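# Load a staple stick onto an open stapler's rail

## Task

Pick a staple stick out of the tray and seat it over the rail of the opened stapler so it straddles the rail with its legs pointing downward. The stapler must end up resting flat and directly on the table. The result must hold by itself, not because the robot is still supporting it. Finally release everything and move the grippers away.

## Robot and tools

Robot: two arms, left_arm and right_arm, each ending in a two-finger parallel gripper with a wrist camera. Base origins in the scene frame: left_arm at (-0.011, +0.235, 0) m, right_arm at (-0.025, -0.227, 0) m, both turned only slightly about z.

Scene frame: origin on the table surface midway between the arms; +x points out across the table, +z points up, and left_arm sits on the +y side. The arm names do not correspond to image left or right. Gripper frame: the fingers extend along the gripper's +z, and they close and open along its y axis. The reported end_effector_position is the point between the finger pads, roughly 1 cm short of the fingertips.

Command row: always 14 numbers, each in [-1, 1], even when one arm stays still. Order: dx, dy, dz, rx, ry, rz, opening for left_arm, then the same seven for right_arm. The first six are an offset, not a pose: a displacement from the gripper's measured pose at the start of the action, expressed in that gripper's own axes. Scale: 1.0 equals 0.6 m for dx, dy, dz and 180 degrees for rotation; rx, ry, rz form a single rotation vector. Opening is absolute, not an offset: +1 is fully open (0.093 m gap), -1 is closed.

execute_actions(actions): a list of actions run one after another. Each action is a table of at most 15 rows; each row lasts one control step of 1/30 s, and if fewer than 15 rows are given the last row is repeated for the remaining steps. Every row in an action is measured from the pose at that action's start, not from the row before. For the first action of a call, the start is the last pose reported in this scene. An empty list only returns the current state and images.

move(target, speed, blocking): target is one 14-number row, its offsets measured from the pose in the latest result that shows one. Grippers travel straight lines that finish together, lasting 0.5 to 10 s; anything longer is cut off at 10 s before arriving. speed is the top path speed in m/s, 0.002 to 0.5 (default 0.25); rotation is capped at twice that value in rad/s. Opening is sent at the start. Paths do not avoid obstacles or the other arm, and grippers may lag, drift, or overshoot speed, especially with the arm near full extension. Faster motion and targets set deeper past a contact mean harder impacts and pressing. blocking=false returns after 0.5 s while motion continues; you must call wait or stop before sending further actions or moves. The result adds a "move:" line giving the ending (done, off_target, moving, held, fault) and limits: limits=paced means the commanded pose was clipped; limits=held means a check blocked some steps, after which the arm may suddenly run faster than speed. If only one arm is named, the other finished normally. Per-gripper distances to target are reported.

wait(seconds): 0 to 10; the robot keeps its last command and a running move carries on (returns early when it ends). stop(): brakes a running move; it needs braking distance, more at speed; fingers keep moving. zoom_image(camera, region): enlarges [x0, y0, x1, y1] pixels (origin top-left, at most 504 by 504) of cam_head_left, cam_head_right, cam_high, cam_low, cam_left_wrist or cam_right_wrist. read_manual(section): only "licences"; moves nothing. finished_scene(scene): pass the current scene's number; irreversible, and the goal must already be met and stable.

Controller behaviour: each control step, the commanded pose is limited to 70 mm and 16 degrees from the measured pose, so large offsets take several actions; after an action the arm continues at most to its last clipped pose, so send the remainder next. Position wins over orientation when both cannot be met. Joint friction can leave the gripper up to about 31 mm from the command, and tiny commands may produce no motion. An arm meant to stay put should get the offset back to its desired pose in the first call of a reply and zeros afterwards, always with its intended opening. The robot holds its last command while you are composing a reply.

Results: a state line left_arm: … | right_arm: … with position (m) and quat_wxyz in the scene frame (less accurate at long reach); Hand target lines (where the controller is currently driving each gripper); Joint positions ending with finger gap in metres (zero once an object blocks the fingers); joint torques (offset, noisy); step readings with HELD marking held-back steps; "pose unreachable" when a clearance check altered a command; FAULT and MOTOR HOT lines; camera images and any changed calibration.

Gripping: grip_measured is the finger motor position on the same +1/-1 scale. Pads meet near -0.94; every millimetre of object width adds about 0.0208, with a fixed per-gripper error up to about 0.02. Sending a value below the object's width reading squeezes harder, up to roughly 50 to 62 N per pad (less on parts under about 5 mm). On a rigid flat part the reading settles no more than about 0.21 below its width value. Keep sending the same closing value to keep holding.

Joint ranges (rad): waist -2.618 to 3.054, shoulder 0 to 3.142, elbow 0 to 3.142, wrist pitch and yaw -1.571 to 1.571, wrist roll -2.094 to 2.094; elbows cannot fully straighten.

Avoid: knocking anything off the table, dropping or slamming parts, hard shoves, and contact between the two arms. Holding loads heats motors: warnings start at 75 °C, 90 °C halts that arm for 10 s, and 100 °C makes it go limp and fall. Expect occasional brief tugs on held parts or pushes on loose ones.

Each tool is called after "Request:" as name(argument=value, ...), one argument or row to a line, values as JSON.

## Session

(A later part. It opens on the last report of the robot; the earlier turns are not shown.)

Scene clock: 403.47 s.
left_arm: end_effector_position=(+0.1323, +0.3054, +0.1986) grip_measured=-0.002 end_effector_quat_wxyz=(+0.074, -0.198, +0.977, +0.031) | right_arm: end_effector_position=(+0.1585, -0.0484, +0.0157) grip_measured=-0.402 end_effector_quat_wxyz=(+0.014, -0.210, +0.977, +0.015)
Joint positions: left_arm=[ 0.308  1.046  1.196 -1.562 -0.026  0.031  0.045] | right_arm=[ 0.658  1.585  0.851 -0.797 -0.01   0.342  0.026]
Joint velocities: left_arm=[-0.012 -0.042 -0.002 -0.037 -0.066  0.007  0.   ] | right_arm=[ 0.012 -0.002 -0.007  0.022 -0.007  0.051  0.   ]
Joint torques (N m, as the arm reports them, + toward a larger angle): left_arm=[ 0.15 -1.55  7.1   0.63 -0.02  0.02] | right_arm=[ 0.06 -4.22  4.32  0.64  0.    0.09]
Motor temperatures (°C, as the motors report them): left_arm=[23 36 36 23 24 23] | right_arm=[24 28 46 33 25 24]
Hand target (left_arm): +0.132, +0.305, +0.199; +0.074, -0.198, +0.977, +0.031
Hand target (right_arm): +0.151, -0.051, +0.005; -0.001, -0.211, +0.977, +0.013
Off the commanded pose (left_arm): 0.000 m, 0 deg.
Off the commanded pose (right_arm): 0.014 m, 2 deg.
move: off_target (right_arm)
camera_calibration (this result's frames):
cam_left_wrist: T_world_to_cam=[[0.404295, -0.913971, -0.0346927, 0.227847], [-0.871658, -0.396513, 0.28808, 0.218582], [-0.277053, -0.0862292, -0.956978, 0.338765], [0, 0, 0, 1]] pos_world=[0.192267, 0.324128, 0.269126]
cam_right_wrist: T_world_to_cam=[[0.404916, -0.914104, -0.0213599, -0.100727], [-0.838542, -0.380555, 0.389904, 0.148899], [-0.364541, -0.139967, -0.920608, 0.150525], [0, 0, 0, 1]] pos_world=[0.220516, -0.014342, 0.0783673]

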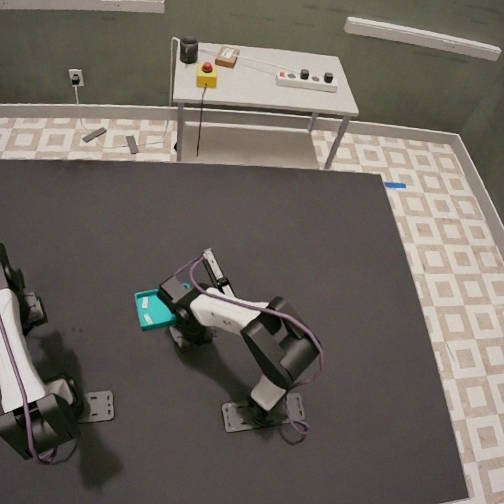

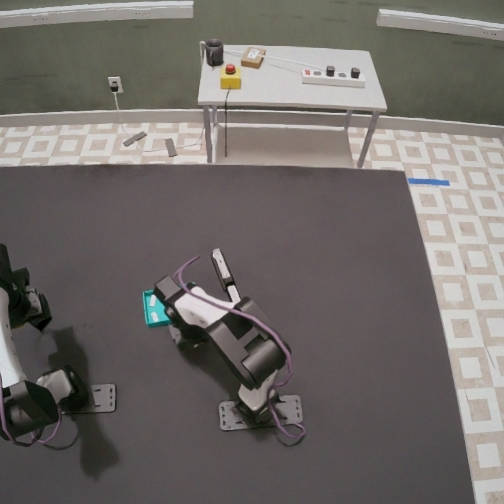

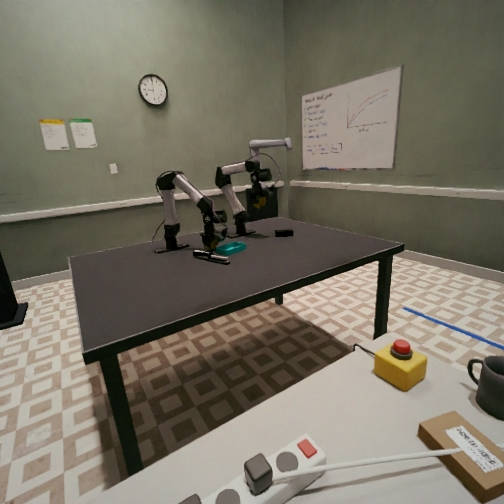

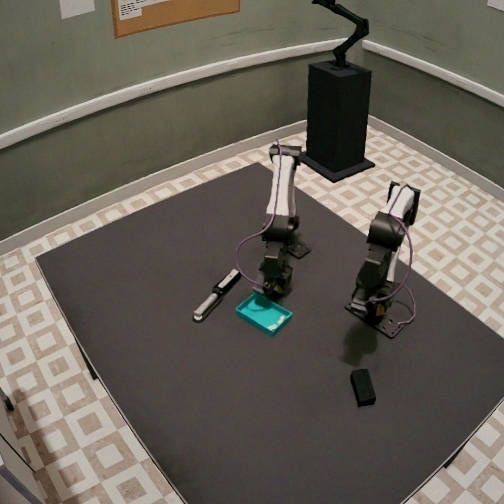

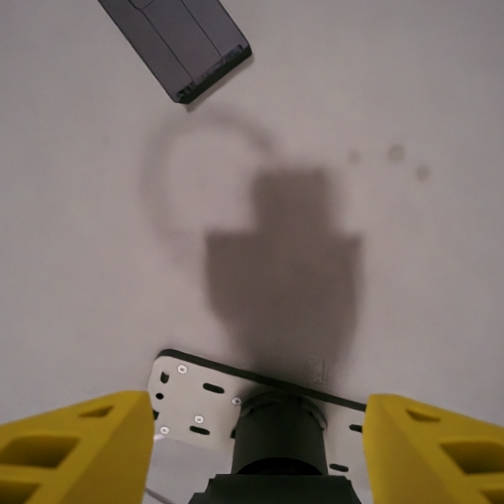

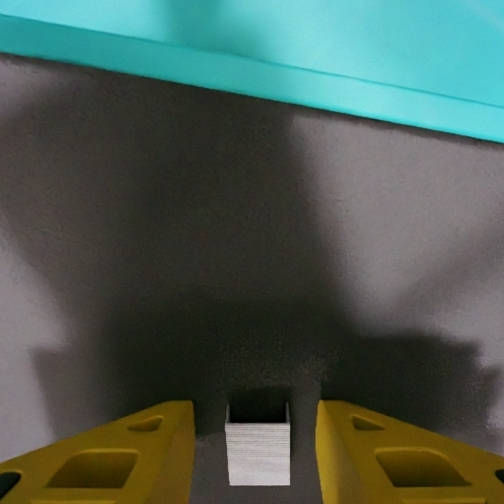

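Request:
execute_actions(
  actions=[
    [[0,0,0,0,0,0,0,0,0,0,0,0,0,-0.76]],
    [[0,0,0,0,0,0,0,0,0,0,0,0,0,-0.76]],
  ],
)

Request:
move(
  target=[0,0,0,0,0,0,0,0,0,-0.16,0,0,0,-0.76],
  speed=0.06,
)

Scene clock: 409.30 s.
left_arm: end_effector_position=(+0.1323, +0.3054, +0.1986) grip_measured=-0.002 end_effector_quat_wxyz=(+0.074, -0.198, +0.977, +0.031) | right_arm: end_effector_position=(+0.1586, -0.0487, +0.0157) grip_measured=-0.752 end_effector_quat_wxyz=(+0.015, -0.210, +0.977, +0.014)
Joint positions: left_arm=[ 0.308  1.046  1.196 -1.562 -0.026  0.031  0.045] | right_arm=[ 0.658  1.585  0.851 -0.798 -0.008  0.342  0.009]
Joint velocities: left_arm=[ 0.007  0.022 -0.007 -0.022 -0.051 -0.022  0.002] | right_arm=[-0.022  0.002 -0.007 -0.007  0.007 -0.051 -0.   ]
Joint torques (N m, as the arm reports them, + toward a larger angle): left_arm=[ 0.17 -1.58  7.04  0.66 -0.01  0.06] | right_arm=[-0.34 -5.93  6.76  0.47  0.12  0.04]
Motor temperatures (°C, as the motors report them): left_arm=[23 36 36 23 24 23] | right_arm=[24 28 45 33 25 24]
Hand target (left_arm): +0.132, +0.305, +0.199; +0.074, -0.198, +0.977, +0.031
Hand target (right_arm): +0.159, -0.049, +0.016; +0.015, -0.210, +0.977, +0.014
Off the commanded pose (left_arm): 0.000 m, 0 deg.
Off the commanded pose (right_arm): 0.000 m, 0 deg.
Step readings (end_effector_position; steps 1 to 15: 1st action; 16 to 30: 2nd action):
0: left_arm (+0.1323, +0.3054, +0.1986) | right_arm (+0.1585, -0.0484, +0.0157)
1: left_arm (+0.1323, +0.3054, +0.1986) | right_arm (+0.1586, -0.0485, +0.0157)
2: left_arm (+0.1323, +0.3054, +0.1986) | right_arm (+0.1586, -0.0487, +0.0157)
4: left_arm (+0.1323, +0.3054, +0.1986) | right_arm (+0.1586, -0.0487, +0.0157)
8: left_arm (+0.1323, +0.3054, +0.1986) | right_arm (+0.1586, -0.0487, +0.0157)
15: left_arm (+0.1323, +0.3054, +0.1986) | right_arm (+0.1586, -0.0487, +0.0157)
16: left_arm (+0.1323, +0.3054, +0.1986) | right_arm (+0.1586, -0.0487, +0.0157)
17: left_arm (+0.1323, +0.3054, +0.1986) | right_arm (+0.1586, -0.0487, +0.0157)
19: left_arm (+0.1323, +0.3054, +0.1986) | right_arm (+0.1586, -0.0487, +0.0157)
23: left_arm (+0.1323, +0.3054, +0.1986) | right_arm (+0.1586, -0.0487, +0.0157)
30: end_effector_position above
camera_calibration (this result's frames):
cam_left_wrist: T_world_to_cam=[[0.404295, -0.913971, -0.0346927, 0.227847], [-0.871658, -0.396513, 0.28808, 0.218582], [-0.277053, -0.0862292, -0.956978, 0.338765], [0, 0, 0, 1]] pos_world=[0.192267, 0.324128, 0.269126]
cam_right_wrist: T_world_to_cam=[[0.404869, -0.914168, -0.0194386, -0.101086], [-0.838978, -0.379854, 0.38965, 0.149027], [-0.363589, -0.141448, -0.920758, 0.150314], [0, 0, 0, 1]] pos_world=[0.220609, -0.0145395, 0.0783697]

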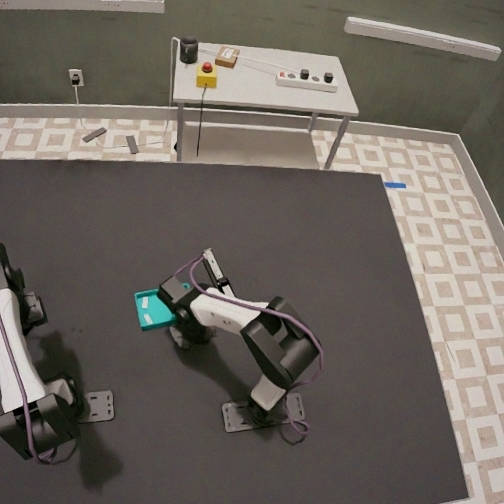

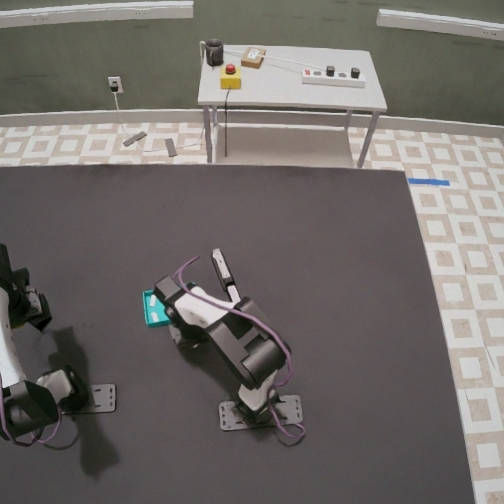

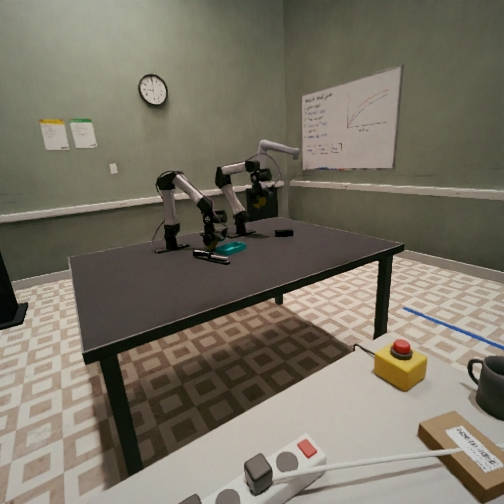

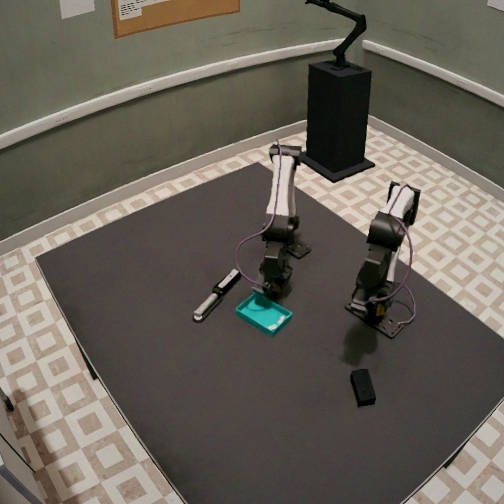

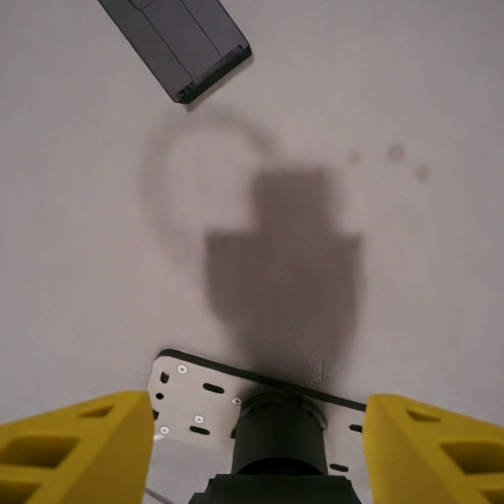

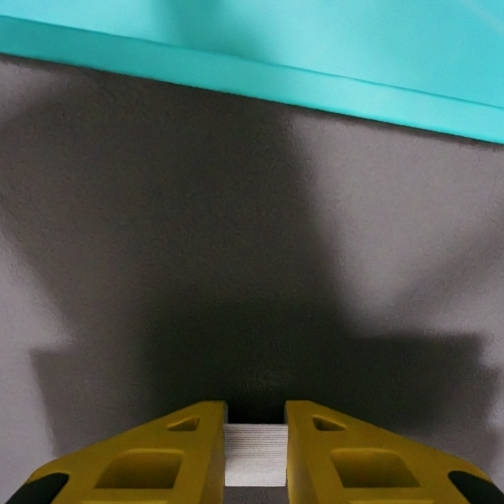

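Scene clock: 411.40 s.
left_arm: end_effector_position=(+0.1323, +0.3054, +0.1986) grip_measured=-0.002 end_effector_quat_wxyz=(+0.074, -0.198, +0.977, +0.031) | right_arm: end_effector_position=(+0.1542, -0.0529, +0.1045) grip_measured=-0.752 end_effector_quat_wxyz=(+0.007, -0.210, +0.978, +0.009)
Joint positions: left_arm=[ 0.308  1.046  1.196 -1.562 -0.026  0.031  0.045] | right_arm=[ 0.658  1.47   1.113 -1.192 -0.008  0.342  0.009]
Joint velocities: left_arm=[ 0.007  0.007 -0.007  0.066 -0.037 -0.022 -0.001] | right_arm=[ 0.002 -0.007 -0.017 -0.037  0.007  0.022  0.   ]
Joint torques (N m, as the arm reports them, + toward a larger angle): left_arm=[ 0.2  -1.54  7.14  0.63 -0.03  0.06] | right_arm=[-0.67 -6.52  9.05  0.33  0.12 -0.03]
Motor temperatures (°C, as the motors report them): left_arm=[23 36 36 23 24 23] | right_arm=[24 28 45 33 25 24]
Hand target (left_arm): +0.132, +0.305, +0.199; +0.074, -0.198, +0.977, +0.031
Hand target (right_arm): +0.156, -0.053, +0.112; +0.015, -0.210, +0.977, +0.014
Off the commanded pose (left_arm): 0.000 m, 0 deg.
Off the commanded pose (right_arm): 0.008 m, 1 deg.
move: done
camera_calibration (this result's frames):
cam_left_wrist: T_world_to_cam=[[0.404295, -0.913971, -0.0346927, 0.227847], [-0.871658, -0.396513, 0.28808, 0.218582], [-0.277053, -0.0862292, -0.956978, 0.338765], [0, 0, 0, 1]] pos_world=[0.192267, 0.324128, 0.269126]
cam_right_wrist: T_world_to_cam=[[0.404664, -0.914365, -0.0135762, -0.102034], [-0.834062, -0.375131, 0.404495, 0.107076], [-0.374949, -0.152361, -0.914439, 0.230381], [0, 0, 0, 1]] pos_world=[0.216979, -0.0180276, 0.165973]

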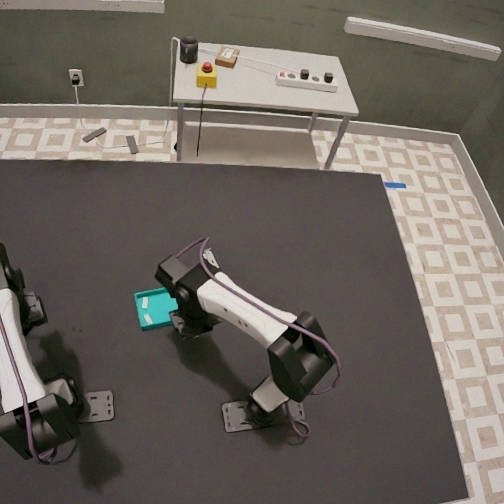

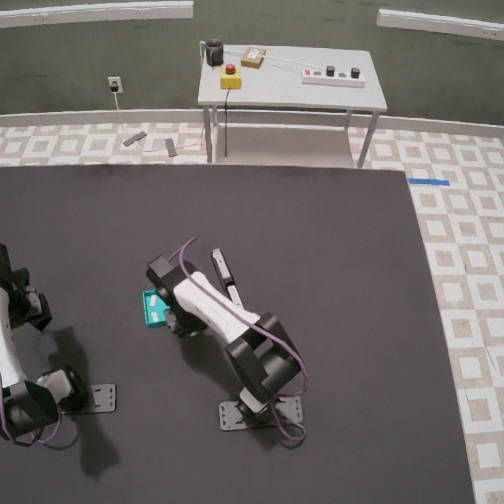

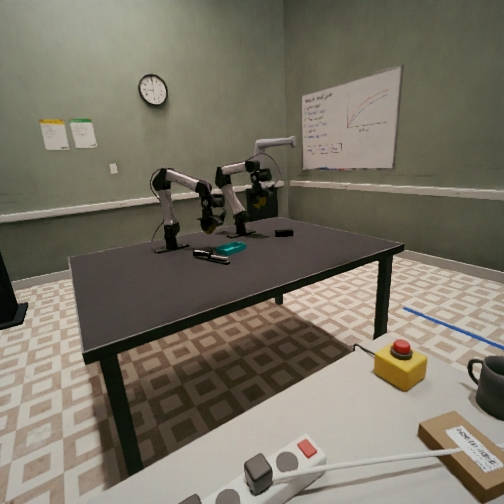

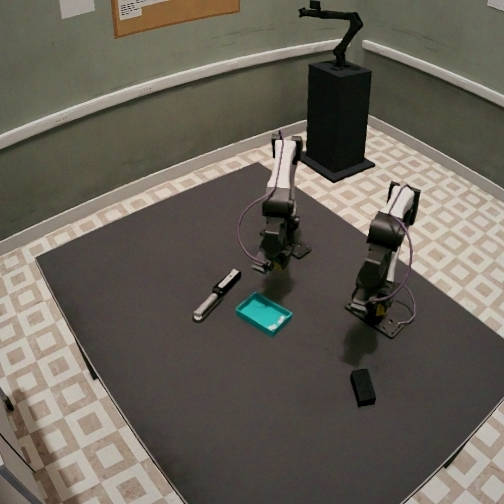

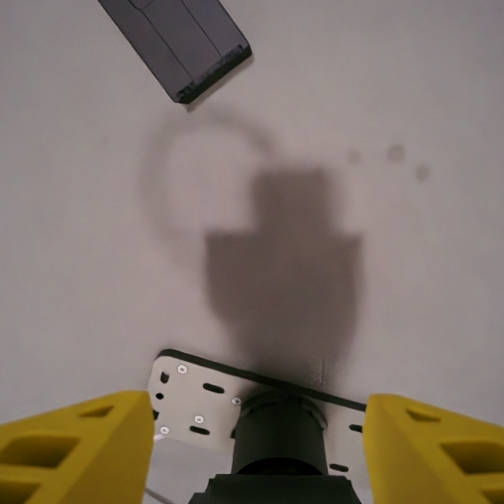

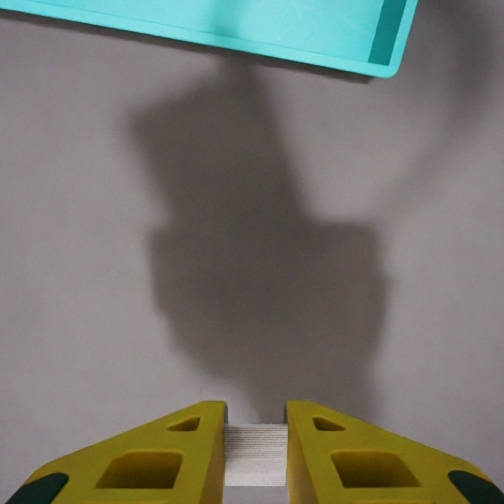

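Request:
move(
  target=[0,0,0,0,0,0,0,-0.268,-0.241,0,0,0,0,-0.76],
  speed=0.12,
)

Scene clock: 419.40 s.
left_arm: end_effector_position=(+0.1323, +0.3054, +0.1986) grip_measured=-0.002 end_effector_quat_wxyz=(+0.074, -0.198, +0.977, +0.031) | right_arm: end_effector_position=(+0.3577, -0.1205, +0.1064) grip_measured=-0.752 end_effector_quat_wxyz=(+0.013, -0.207, +0.978, +0.005)
Joint positions: left_arm=[ 0.308  1.046  1.196 -1.562 -0.026  0.031  0.045] | right_arm=[ 0.16   2.033  1.789 -1.299 -0.008 -0.15   0.009]
Joint velocities: left_arm=[-0.007  0.002 -0.002  0.081 -0.007 -0.007  0.001] | right_arm=[-0.002 -0.002  0.007 -0.066  0.022  0.066 -0.   ]
Joint torques (N m, as the arm reports them, + toward a larger angle): left_arm=[ 0.13 -1.49  7.14  0.65 -0.02  0.06] | right_arm=[-0.68 -9.69  9.29  0.36  0.09 -0.03]
Motor temperatures (°C, as the motors report them): left_arm=[23 36 36 23 24 23] | right_arm=[24 29 46 33 25 24]
Hand target (left_arm): +0.132, +0.305, +0.199; +0.074, -0.198, +0.977, +0.031
Hand target (right_arm): +0.359, -0.121, +0.104; +0.007, -0.210, +0.978, +0.005
Off the commanded pose (left_arm): 0.000 m, 0 deg.
Off the commanded pose (right_arm): 0.003 m, 1 deg.
move: done
camera_calibration (this result's frames):
cam_left_wrist: T_world_to_cam=[[0.404295, -0.913971, -0.0346927, 0.227847], [-0.871658, -0.396513, 0.28808, 0.218582], [-0.277053, -0.0862292, -0.956978, 0.338765], [0, 0, 0, 1]] pos_world=[0.192267, 0.324128, 0.269126]
cam_right_wrist: T_world_to_cam=[[0.398695, -0.91708, -0.00253227, -0.245556], [-0.842086, -0.367183, 0.395054, 0.255415], [-0.363226, -0.155374, -0.918654, 0.294032], [0, 0, 0, 1]] pos_world=[0.419783, -0.0857259, 0.168589]

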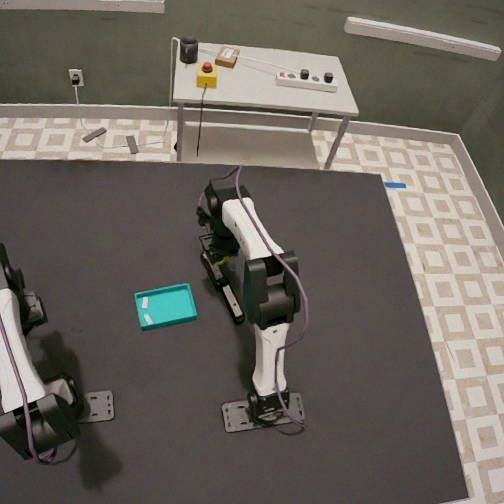

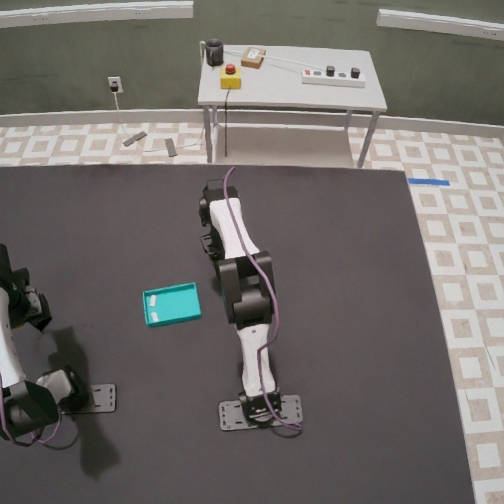

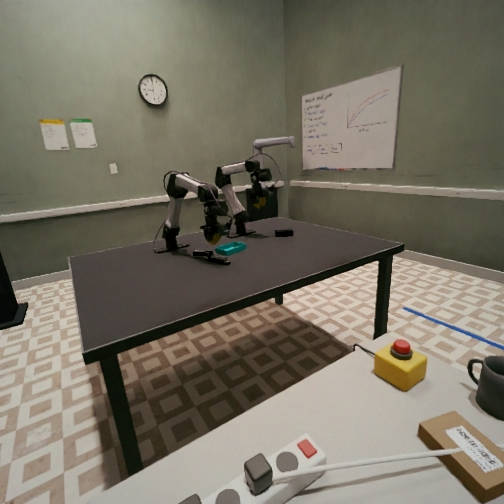

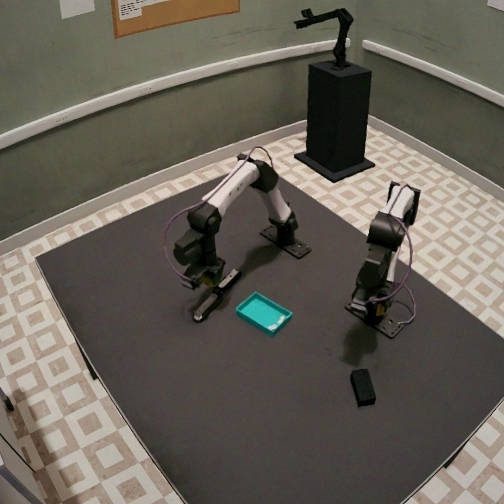

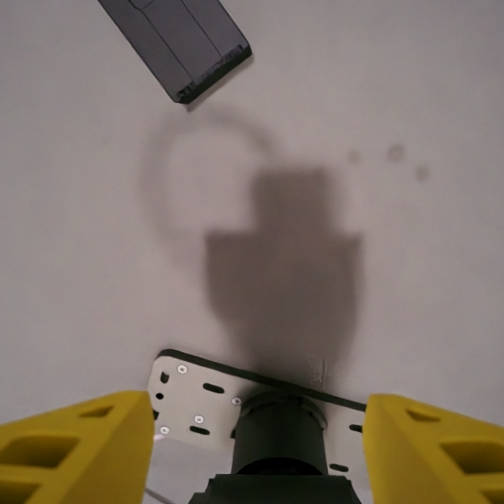

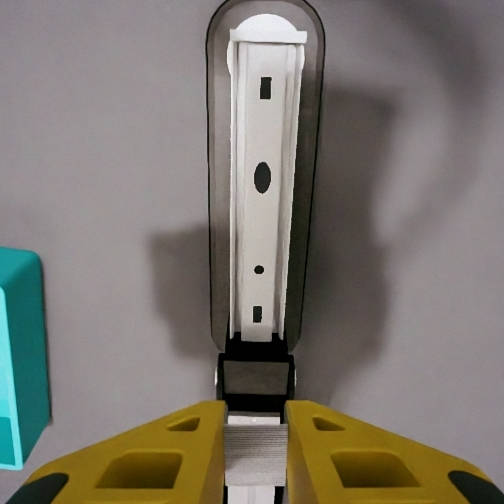

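Request:
move(
  target=[0,0,0,0,0,0,0,-0.047,0,0.075,0,0.035,0.004,-0.76],
  speed=0.03,
)

Scene clock: 436.40 s.
left_arm: end_effector_position=(+0.1323, +0.3054, +0.1986) grip_measured=-0.002 end_effector_quat_wxyz=(+0.074, -0.198, +0.977, +0.031) | right_arm: end_effector_position=(+0.3840, -0.1100, +0.0649) grip_measured=-0.752 end_effector_quat_wxyz=(-0.035, -0.202, +0.979, +0.001)
Joint positions: left_arm=[ 0.308  1.046  1.196 -1.562 -0.026  0.031  0.045] | right_arm=[ 0.168  2.268  1.991 -1.363 -0.007 -0.132  0.009]
Joint velocities: left_arm=[-0.002  0.022 -0.007 -0.051 -0.007 -0.007  0.001] | right_arm=[-0.017 -0.007  0.002 -0.066 -0.051  0.051 -0.001]
Joint torques (N m, as the arm reports them, + toward a larger angle): left_arm=[ 0.11 -1.57  7.06  0.65 -0.01  0.05] | right_arm=[  0.29 -11.58   8.89   0.15   0.22   0.13]
Motor temperatures (°C, as the motors report them): left_arm=[23 35 36 23 24 23] | right_arm=[24 33 48 32 25 24]
Hand target (left_arm): +0.132, +0.305, +0.199; +0.074, -0.198, +0.977, +0.031
Hand target (right_arm): +0.384, -0.108, +0.062; -0.040, -0.202, +0.979, -0.006
Off the commanded pose (left_arm): 0.000 m, 0 deg.
Off the commanded pose (right_arm): 0.003 m, 1 deg.
move: done
camera_calibration (this result's frames):
cam_left_wrist: T_world_to_cam=[[0.404295, -0.913971, -0.0346927, 0.227847], [-0.871658, -0.396513, 0.28808, 0.218582], [-0.277053, -0.0862292, -0.956978, 0.338765], [0, 0, 0, 1]] pos_world=[0.192267, 0.324128, 0.269126]
cam_right_wrist: T_world_to_cam=[[0.388477, -0.921355, -0.0138364, -0.242315], [-0.805285, -0.34676, 0.48091, 0.28045], [-0.447886, -0.17568, -0.876661, 0.29463], [0, 0, 0, 1]] pos_world=[0.451937, -0.0742489, 0.120067]

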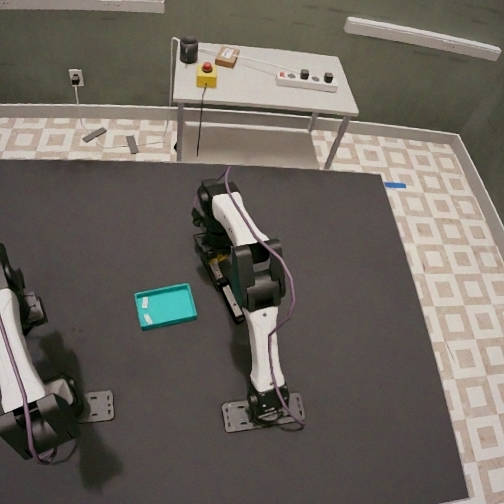

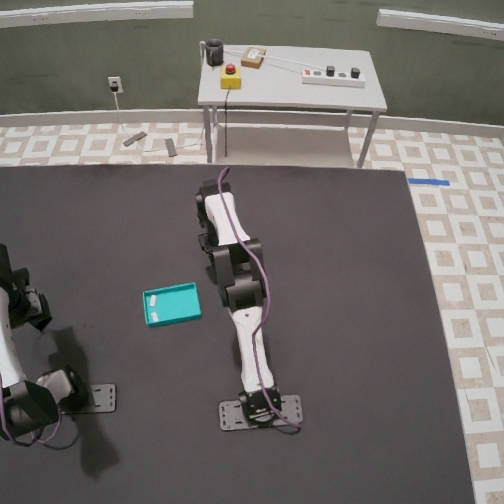

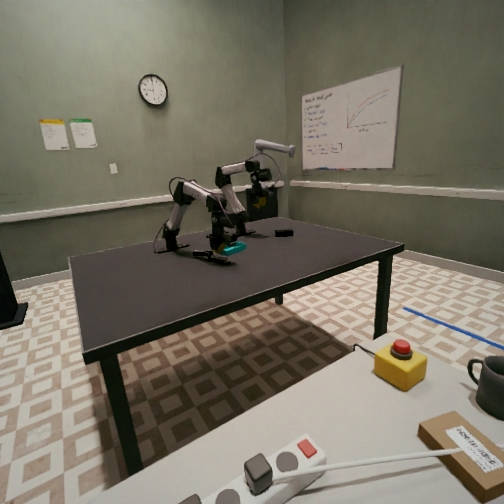

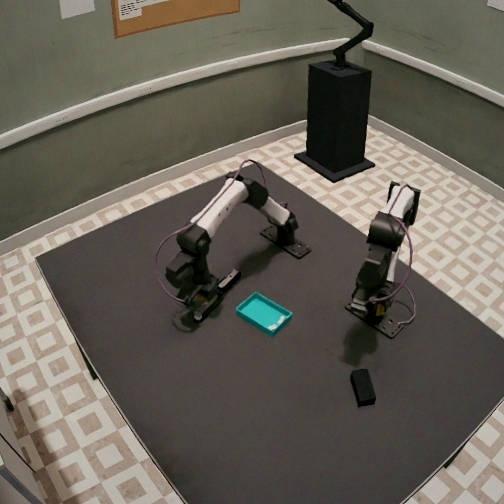

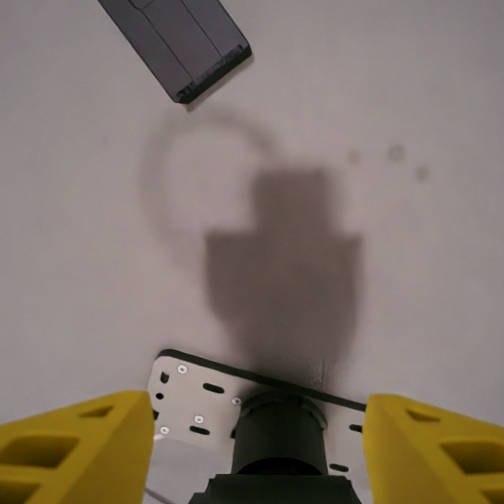

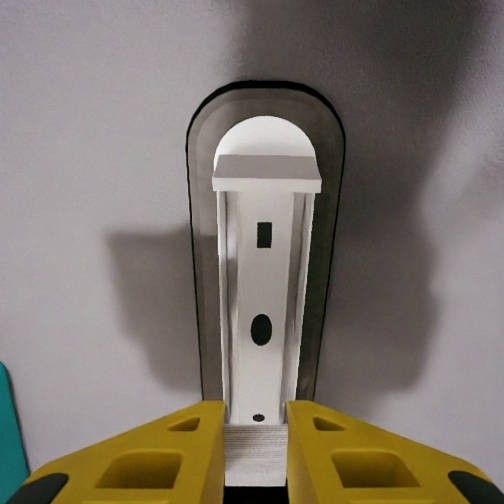

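Request:
move(
  target=[0,0,0,0,0,0,0,0,-0.002,0.022,0,0,0.008,-0.76],
  speed=0.008,
)

Scene clock: 447.47 s.
left_arm: end_effector_position=(+0.1323, +0.3054, +0.1986) grip_measured=-0.002 end_effector_quat_wxyz=(+0.074, -0.198, +0.977, +0.031) | right_arm: end_effector_position=(+0.3859, -0.1095, +0.0576) grip_measured=-0.752 end_effector_quat_wxyz=(-0.030, -0.195, +0.980, +0.001)
Joint positions: left_arm=[ 0.308  1.046  1.196 -1.562 -0.026  0.031  0.045] | right_arm=[ 0.168  2.268  1.963 -1.325 -0.007 -0.118  0.009]
Joint velocities: left_arm=[-0.002  0.012 -0.022 -0.037  0.007 -0.081 -0.   ] | right_arm=[ 0.007 -0.002 -0.007 -0.051 -0.037  0.007  0.001]
Joint torques (N m, as the arm reports them, + toward a larger angle): left_arm=[ 0.13 -1.44  7.04  0.65 -0.01  0.03] | right_arm=[ -0.58 -13.03   5.33   0.38   0.11   0.11]
Motor temperatures (°C, as the motors report them): left_arm=[23 35 36 23 24 23] | right_arm=[24 37 48 32 25 24]
Hand target (left_arm): +0.132, +0.305, +0.199; +0.074, -0.198, +0.977, +0.031
Hand target (right_arm): +0.384, -0.111, +0.052; -0.035, -0.189, +0.981, +0.001
Off the commanded pose (left_arm): 0.000 m, 0 deg.
Off the commanded pose (right_arm): 0.007 m, 1 deg.
move: done
camera_calibration (this result's frames):
cam_left_wrist: T_world_to_cam=[[0.404295, -0.913971, -0.0346927, 0.227847], [-0.871658, -0.396513, 0.28808, 0.218582], [-0.277053, -0.0862292, -0.956978, 0.338765], [0, 0, 0, 1]] pos_world=[0.192267, 0.324128, 0.269126]
cam_right_wrist: T_world_to_cam=[[0.375934, -0.926571, -0.0118624, -0.2385], [-0.814413, -0.336481, 0.472771, 0.29075], [-0.442047, -0.16807, -0.881105, 0.288034], [0, 0, 0, 1]] pos_world=[0.453776, -0.0747457, 0.113501]

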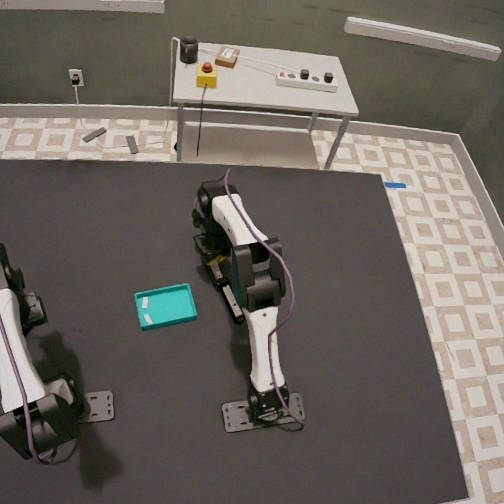

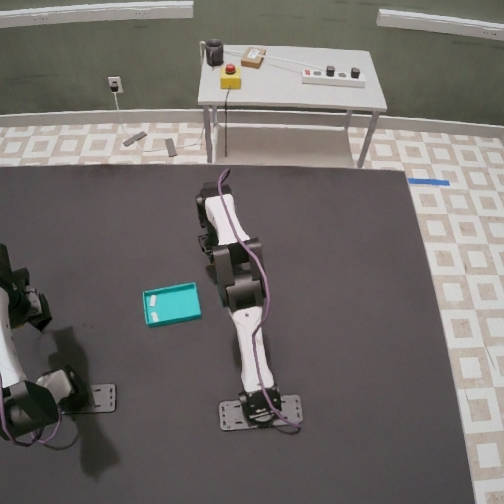

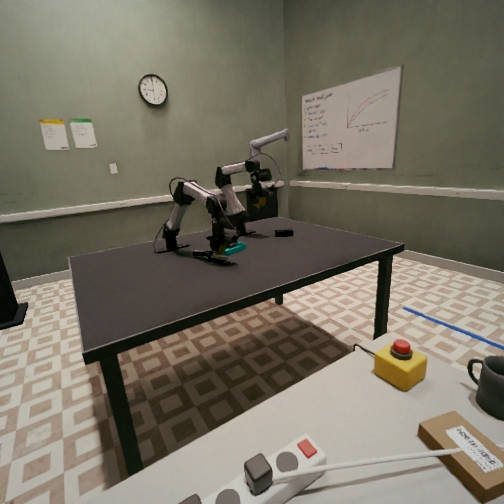

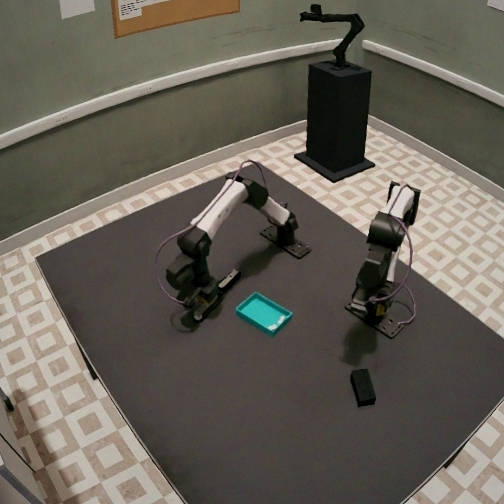

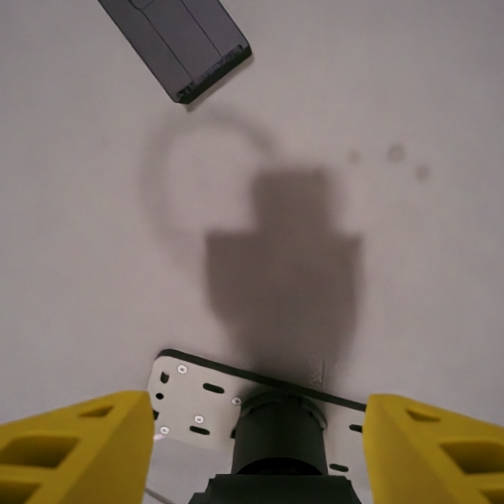

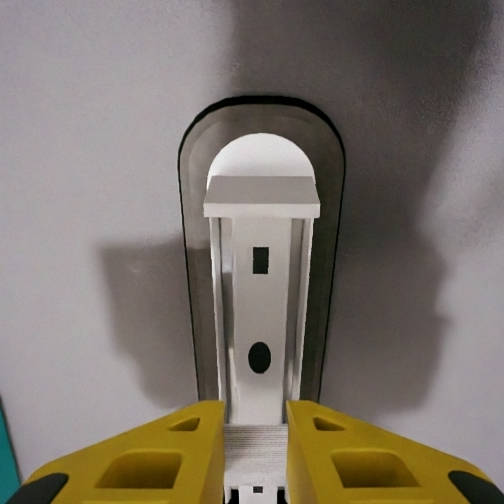

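Well aligned. Descend.

Request:
move(
  target=[0,0,0,0,0,0,0,0,0,0.03,0,0,0,-0.76],
  speed=0.008,
)

Scene clock: 453.50 s.
left_arm: end_effector_position=(+0.1323, +0.3054, +0.1986) grip_measured=-0.002 end_effector_quat_wxyz=(+0.074, -0.198, +0.977, +0.031) | right_arm: end_effector_position=(+0.3878, -0.1090, +0.0470) grip_measured=-0.752 end_effector_quat_wxyz=(-0.024, -0.195, +0.981, +0.001)
Joint positions: left_arm=[ 0.308  1.046  1.196 -1.562 -0.026  0.031  0.045] | right_arm=[ 0.168  2.268  1.921 -1.272 -0.007 -0.118  0.009]
Joint velocities: left_arm=[ 0.002 -0.002 -0.007 -0.037  0.007  0.11  -0.   ] | right_arm=[ 0.007 -0.012 -0.007 -0.007 -0.066 -0.007 -0.001]
Joint torques (N m, as the arm reports them, + toward a larger angle): left_arm=[ 0.2  -1.54  7.04  0.63 -0.01  0.07] | right_arm=[ -0.25 -12.75   5.34   0.41   0.11   0.04]
Motor temperatures (°C, as the motors report them): left_arm=[23 35 36 23 24 23] | right_arm=[24 39 47 32 25 24]
Hand target (left_arm): +0.132, +0.305, +0.199; +0.074, -0.198, +0.977, +0.031
Hand target (right_arm): +0.385, -0.110, +0.040; -0.030, -0.195, +0.980, +0.001
Off the commanded pose (left_arm): 0.000 m, 0 deg.
Off the commanded pose (right_arm): 0.008 m, 1 deg.
move: done
camera_calibration (this result's frames):
cam_left_wrist: T_world_to_cam=[[0.404295, -0.913971, -0.0346927, 0.227847], [-0.871658, -0.396513, 0.28808, 0.218582], [-0.277053, -0.0862292, -0.956978, 0.338765], [0, 0, 0, 1]] pos_world=[0.192267, 0.324128, 0.269126]
cam_right_wrist: T_world_to_cam=[[0.375726, -0.926675, -0.0101638, -0.238917], [-0.819906, -0.337508, 0.462431, 0.299982], [-0.431954, -0.165414, -0.886597, 0.27625], [0, 0, 0, 1]] pos_world=[0.455052, -0.0744566, 0.103773]

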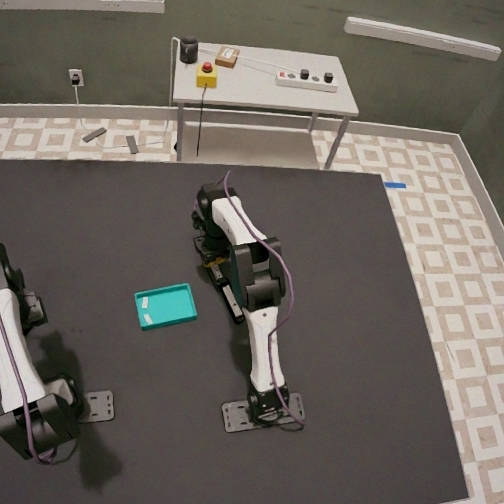

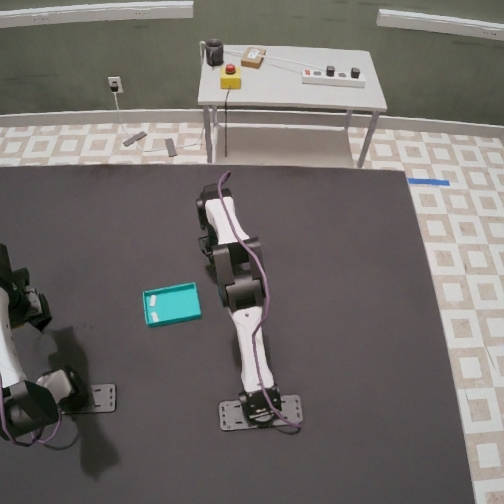

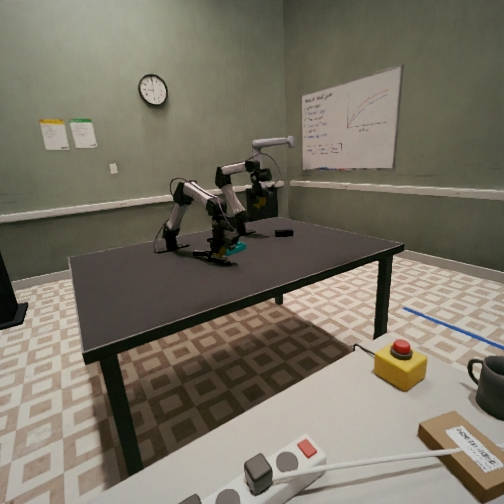

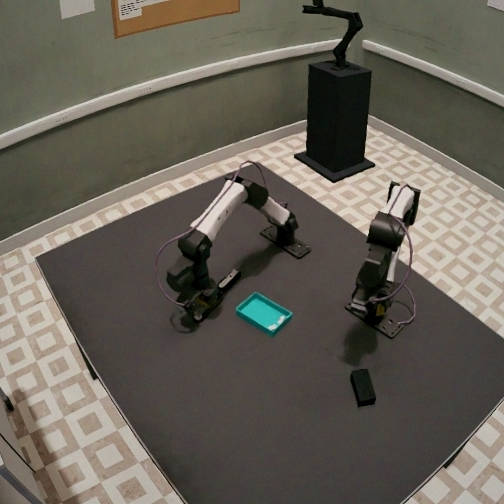

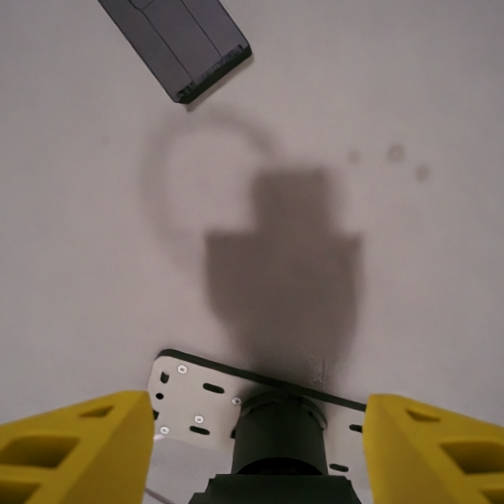

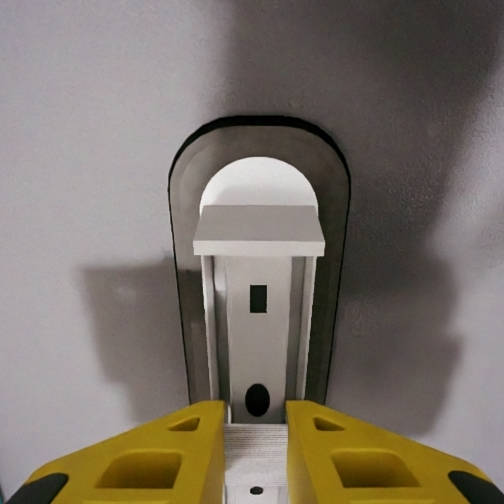

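Request:
move(
  target=[0,0,0,0,0,0,0,0,0,0.028,0,0,0,-0.76],
  speed=0.008,
)

Scene clock: 461.10 s.
left_arm: end_effector_position=(+0.1323, +0.3054, +0.1986) grip_measured=-0.002 end_effector_quat_wxyz=(+0.074, -0.198, +0.977, +0.031) | right_arm: end_effector_position=(+0.3916, -0.1079, +0.0456) grip_measured=-0.752 end_effector_quat_wxyz=(-0.012, -0.195, +0.981, +0.002)
Joint positions: left_arm=[ 0.308  1.046  1.196 -1.562 -0.026  0.031  0.045] | right_arm=[ 0.168  2.26   1.903 -1.237 -0.007 -0.118  0.009]
Joint velocities: left_arm=[ 0.002  0.007 -0.007 -0.007 -0.007  0.022 -0.   ] | right_arm=[-0.002 -0.012 -0.002  0.007  0.007  0.022  0.   ]
Joint torques (N m, as the arm reports them, + toward a larger angle): left_arm=[ 0.19 -1.47  7.16  0.66 -0.01  0.05] | right_arm=[ -0.3  -11.99   3.97   0.59   0.12   0.04]
Motor temperatures (°C, as the motors report them): left_arm=[23 35 36 23 24 23] | right_arm=[24 41 46 31 25 24]
Hand target (left_arm): +0.132, +0.305, +0.199; +0.074, -0.198, +0.977, +0.031
Hand target (right_arm): +0.387, -0.109, +0.031; -0.024, -0.195, +0.981, +0.001
Off the commanded pose (left_arm): 0.000 m, 0 deg.
Off the commanded pose (right_arm): 0.016 m, 1 deg.
move: off_target (right_arm)
camera_calibration (this result's frames):
cam_left_wrist: T_world_to_cam=[[0.404295, -0.913971, -0.0346927, 0.227847], [-0.871658, -0.396513, 0.28808, 0.218582], [-0.277053, -0.0862292, -0.956978, 0.338765], [0, 0, 0, 1]] pos_world=[0.192267, 0.324128, 0.269126]
cam_right_wrist: T_world_to_cam=[[0.375931, -0.926617, -0.00752169, -0.239555], [-0.830356, -0.340458, 0.441133, 0.308831], [-0.411322, -0.15959, -0.89741, 0.269818], [0, 0, 0, 1]] pos_world=[0.457478, -0.0737717, 0.1041]

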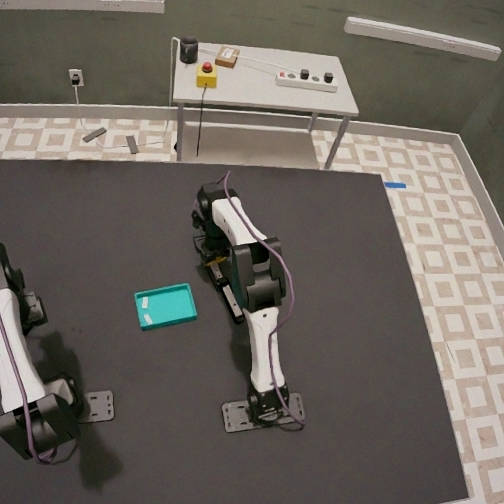

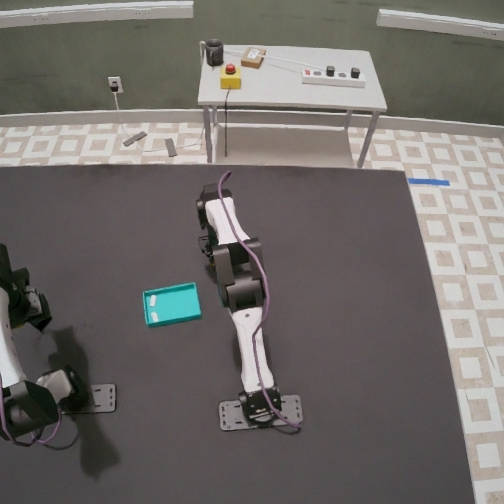

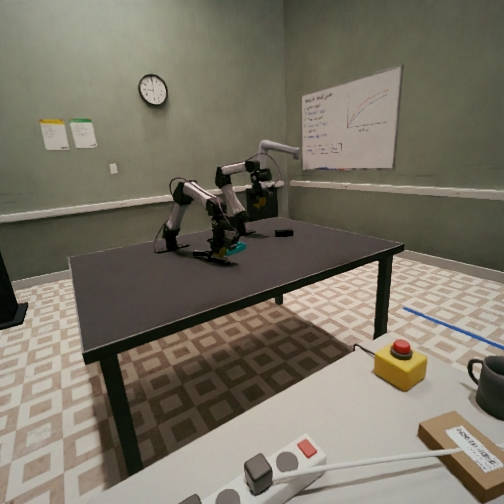

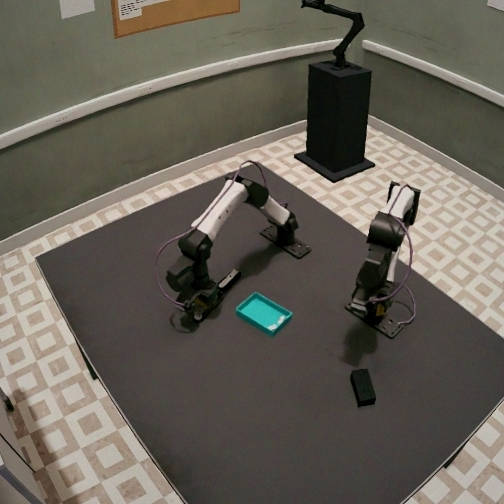

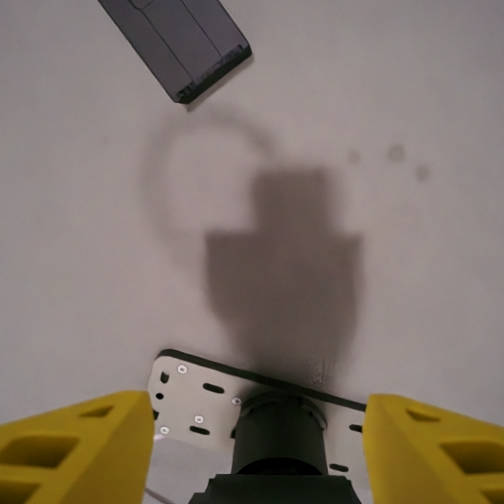

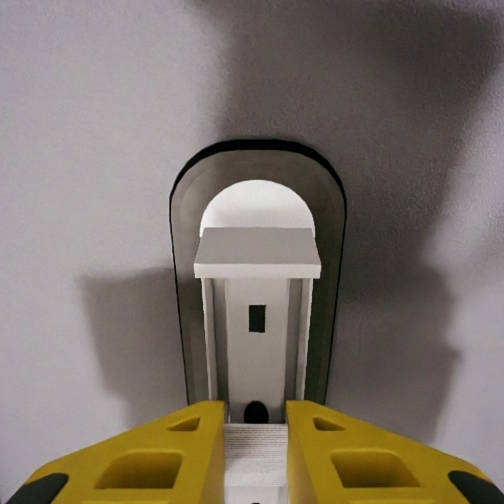

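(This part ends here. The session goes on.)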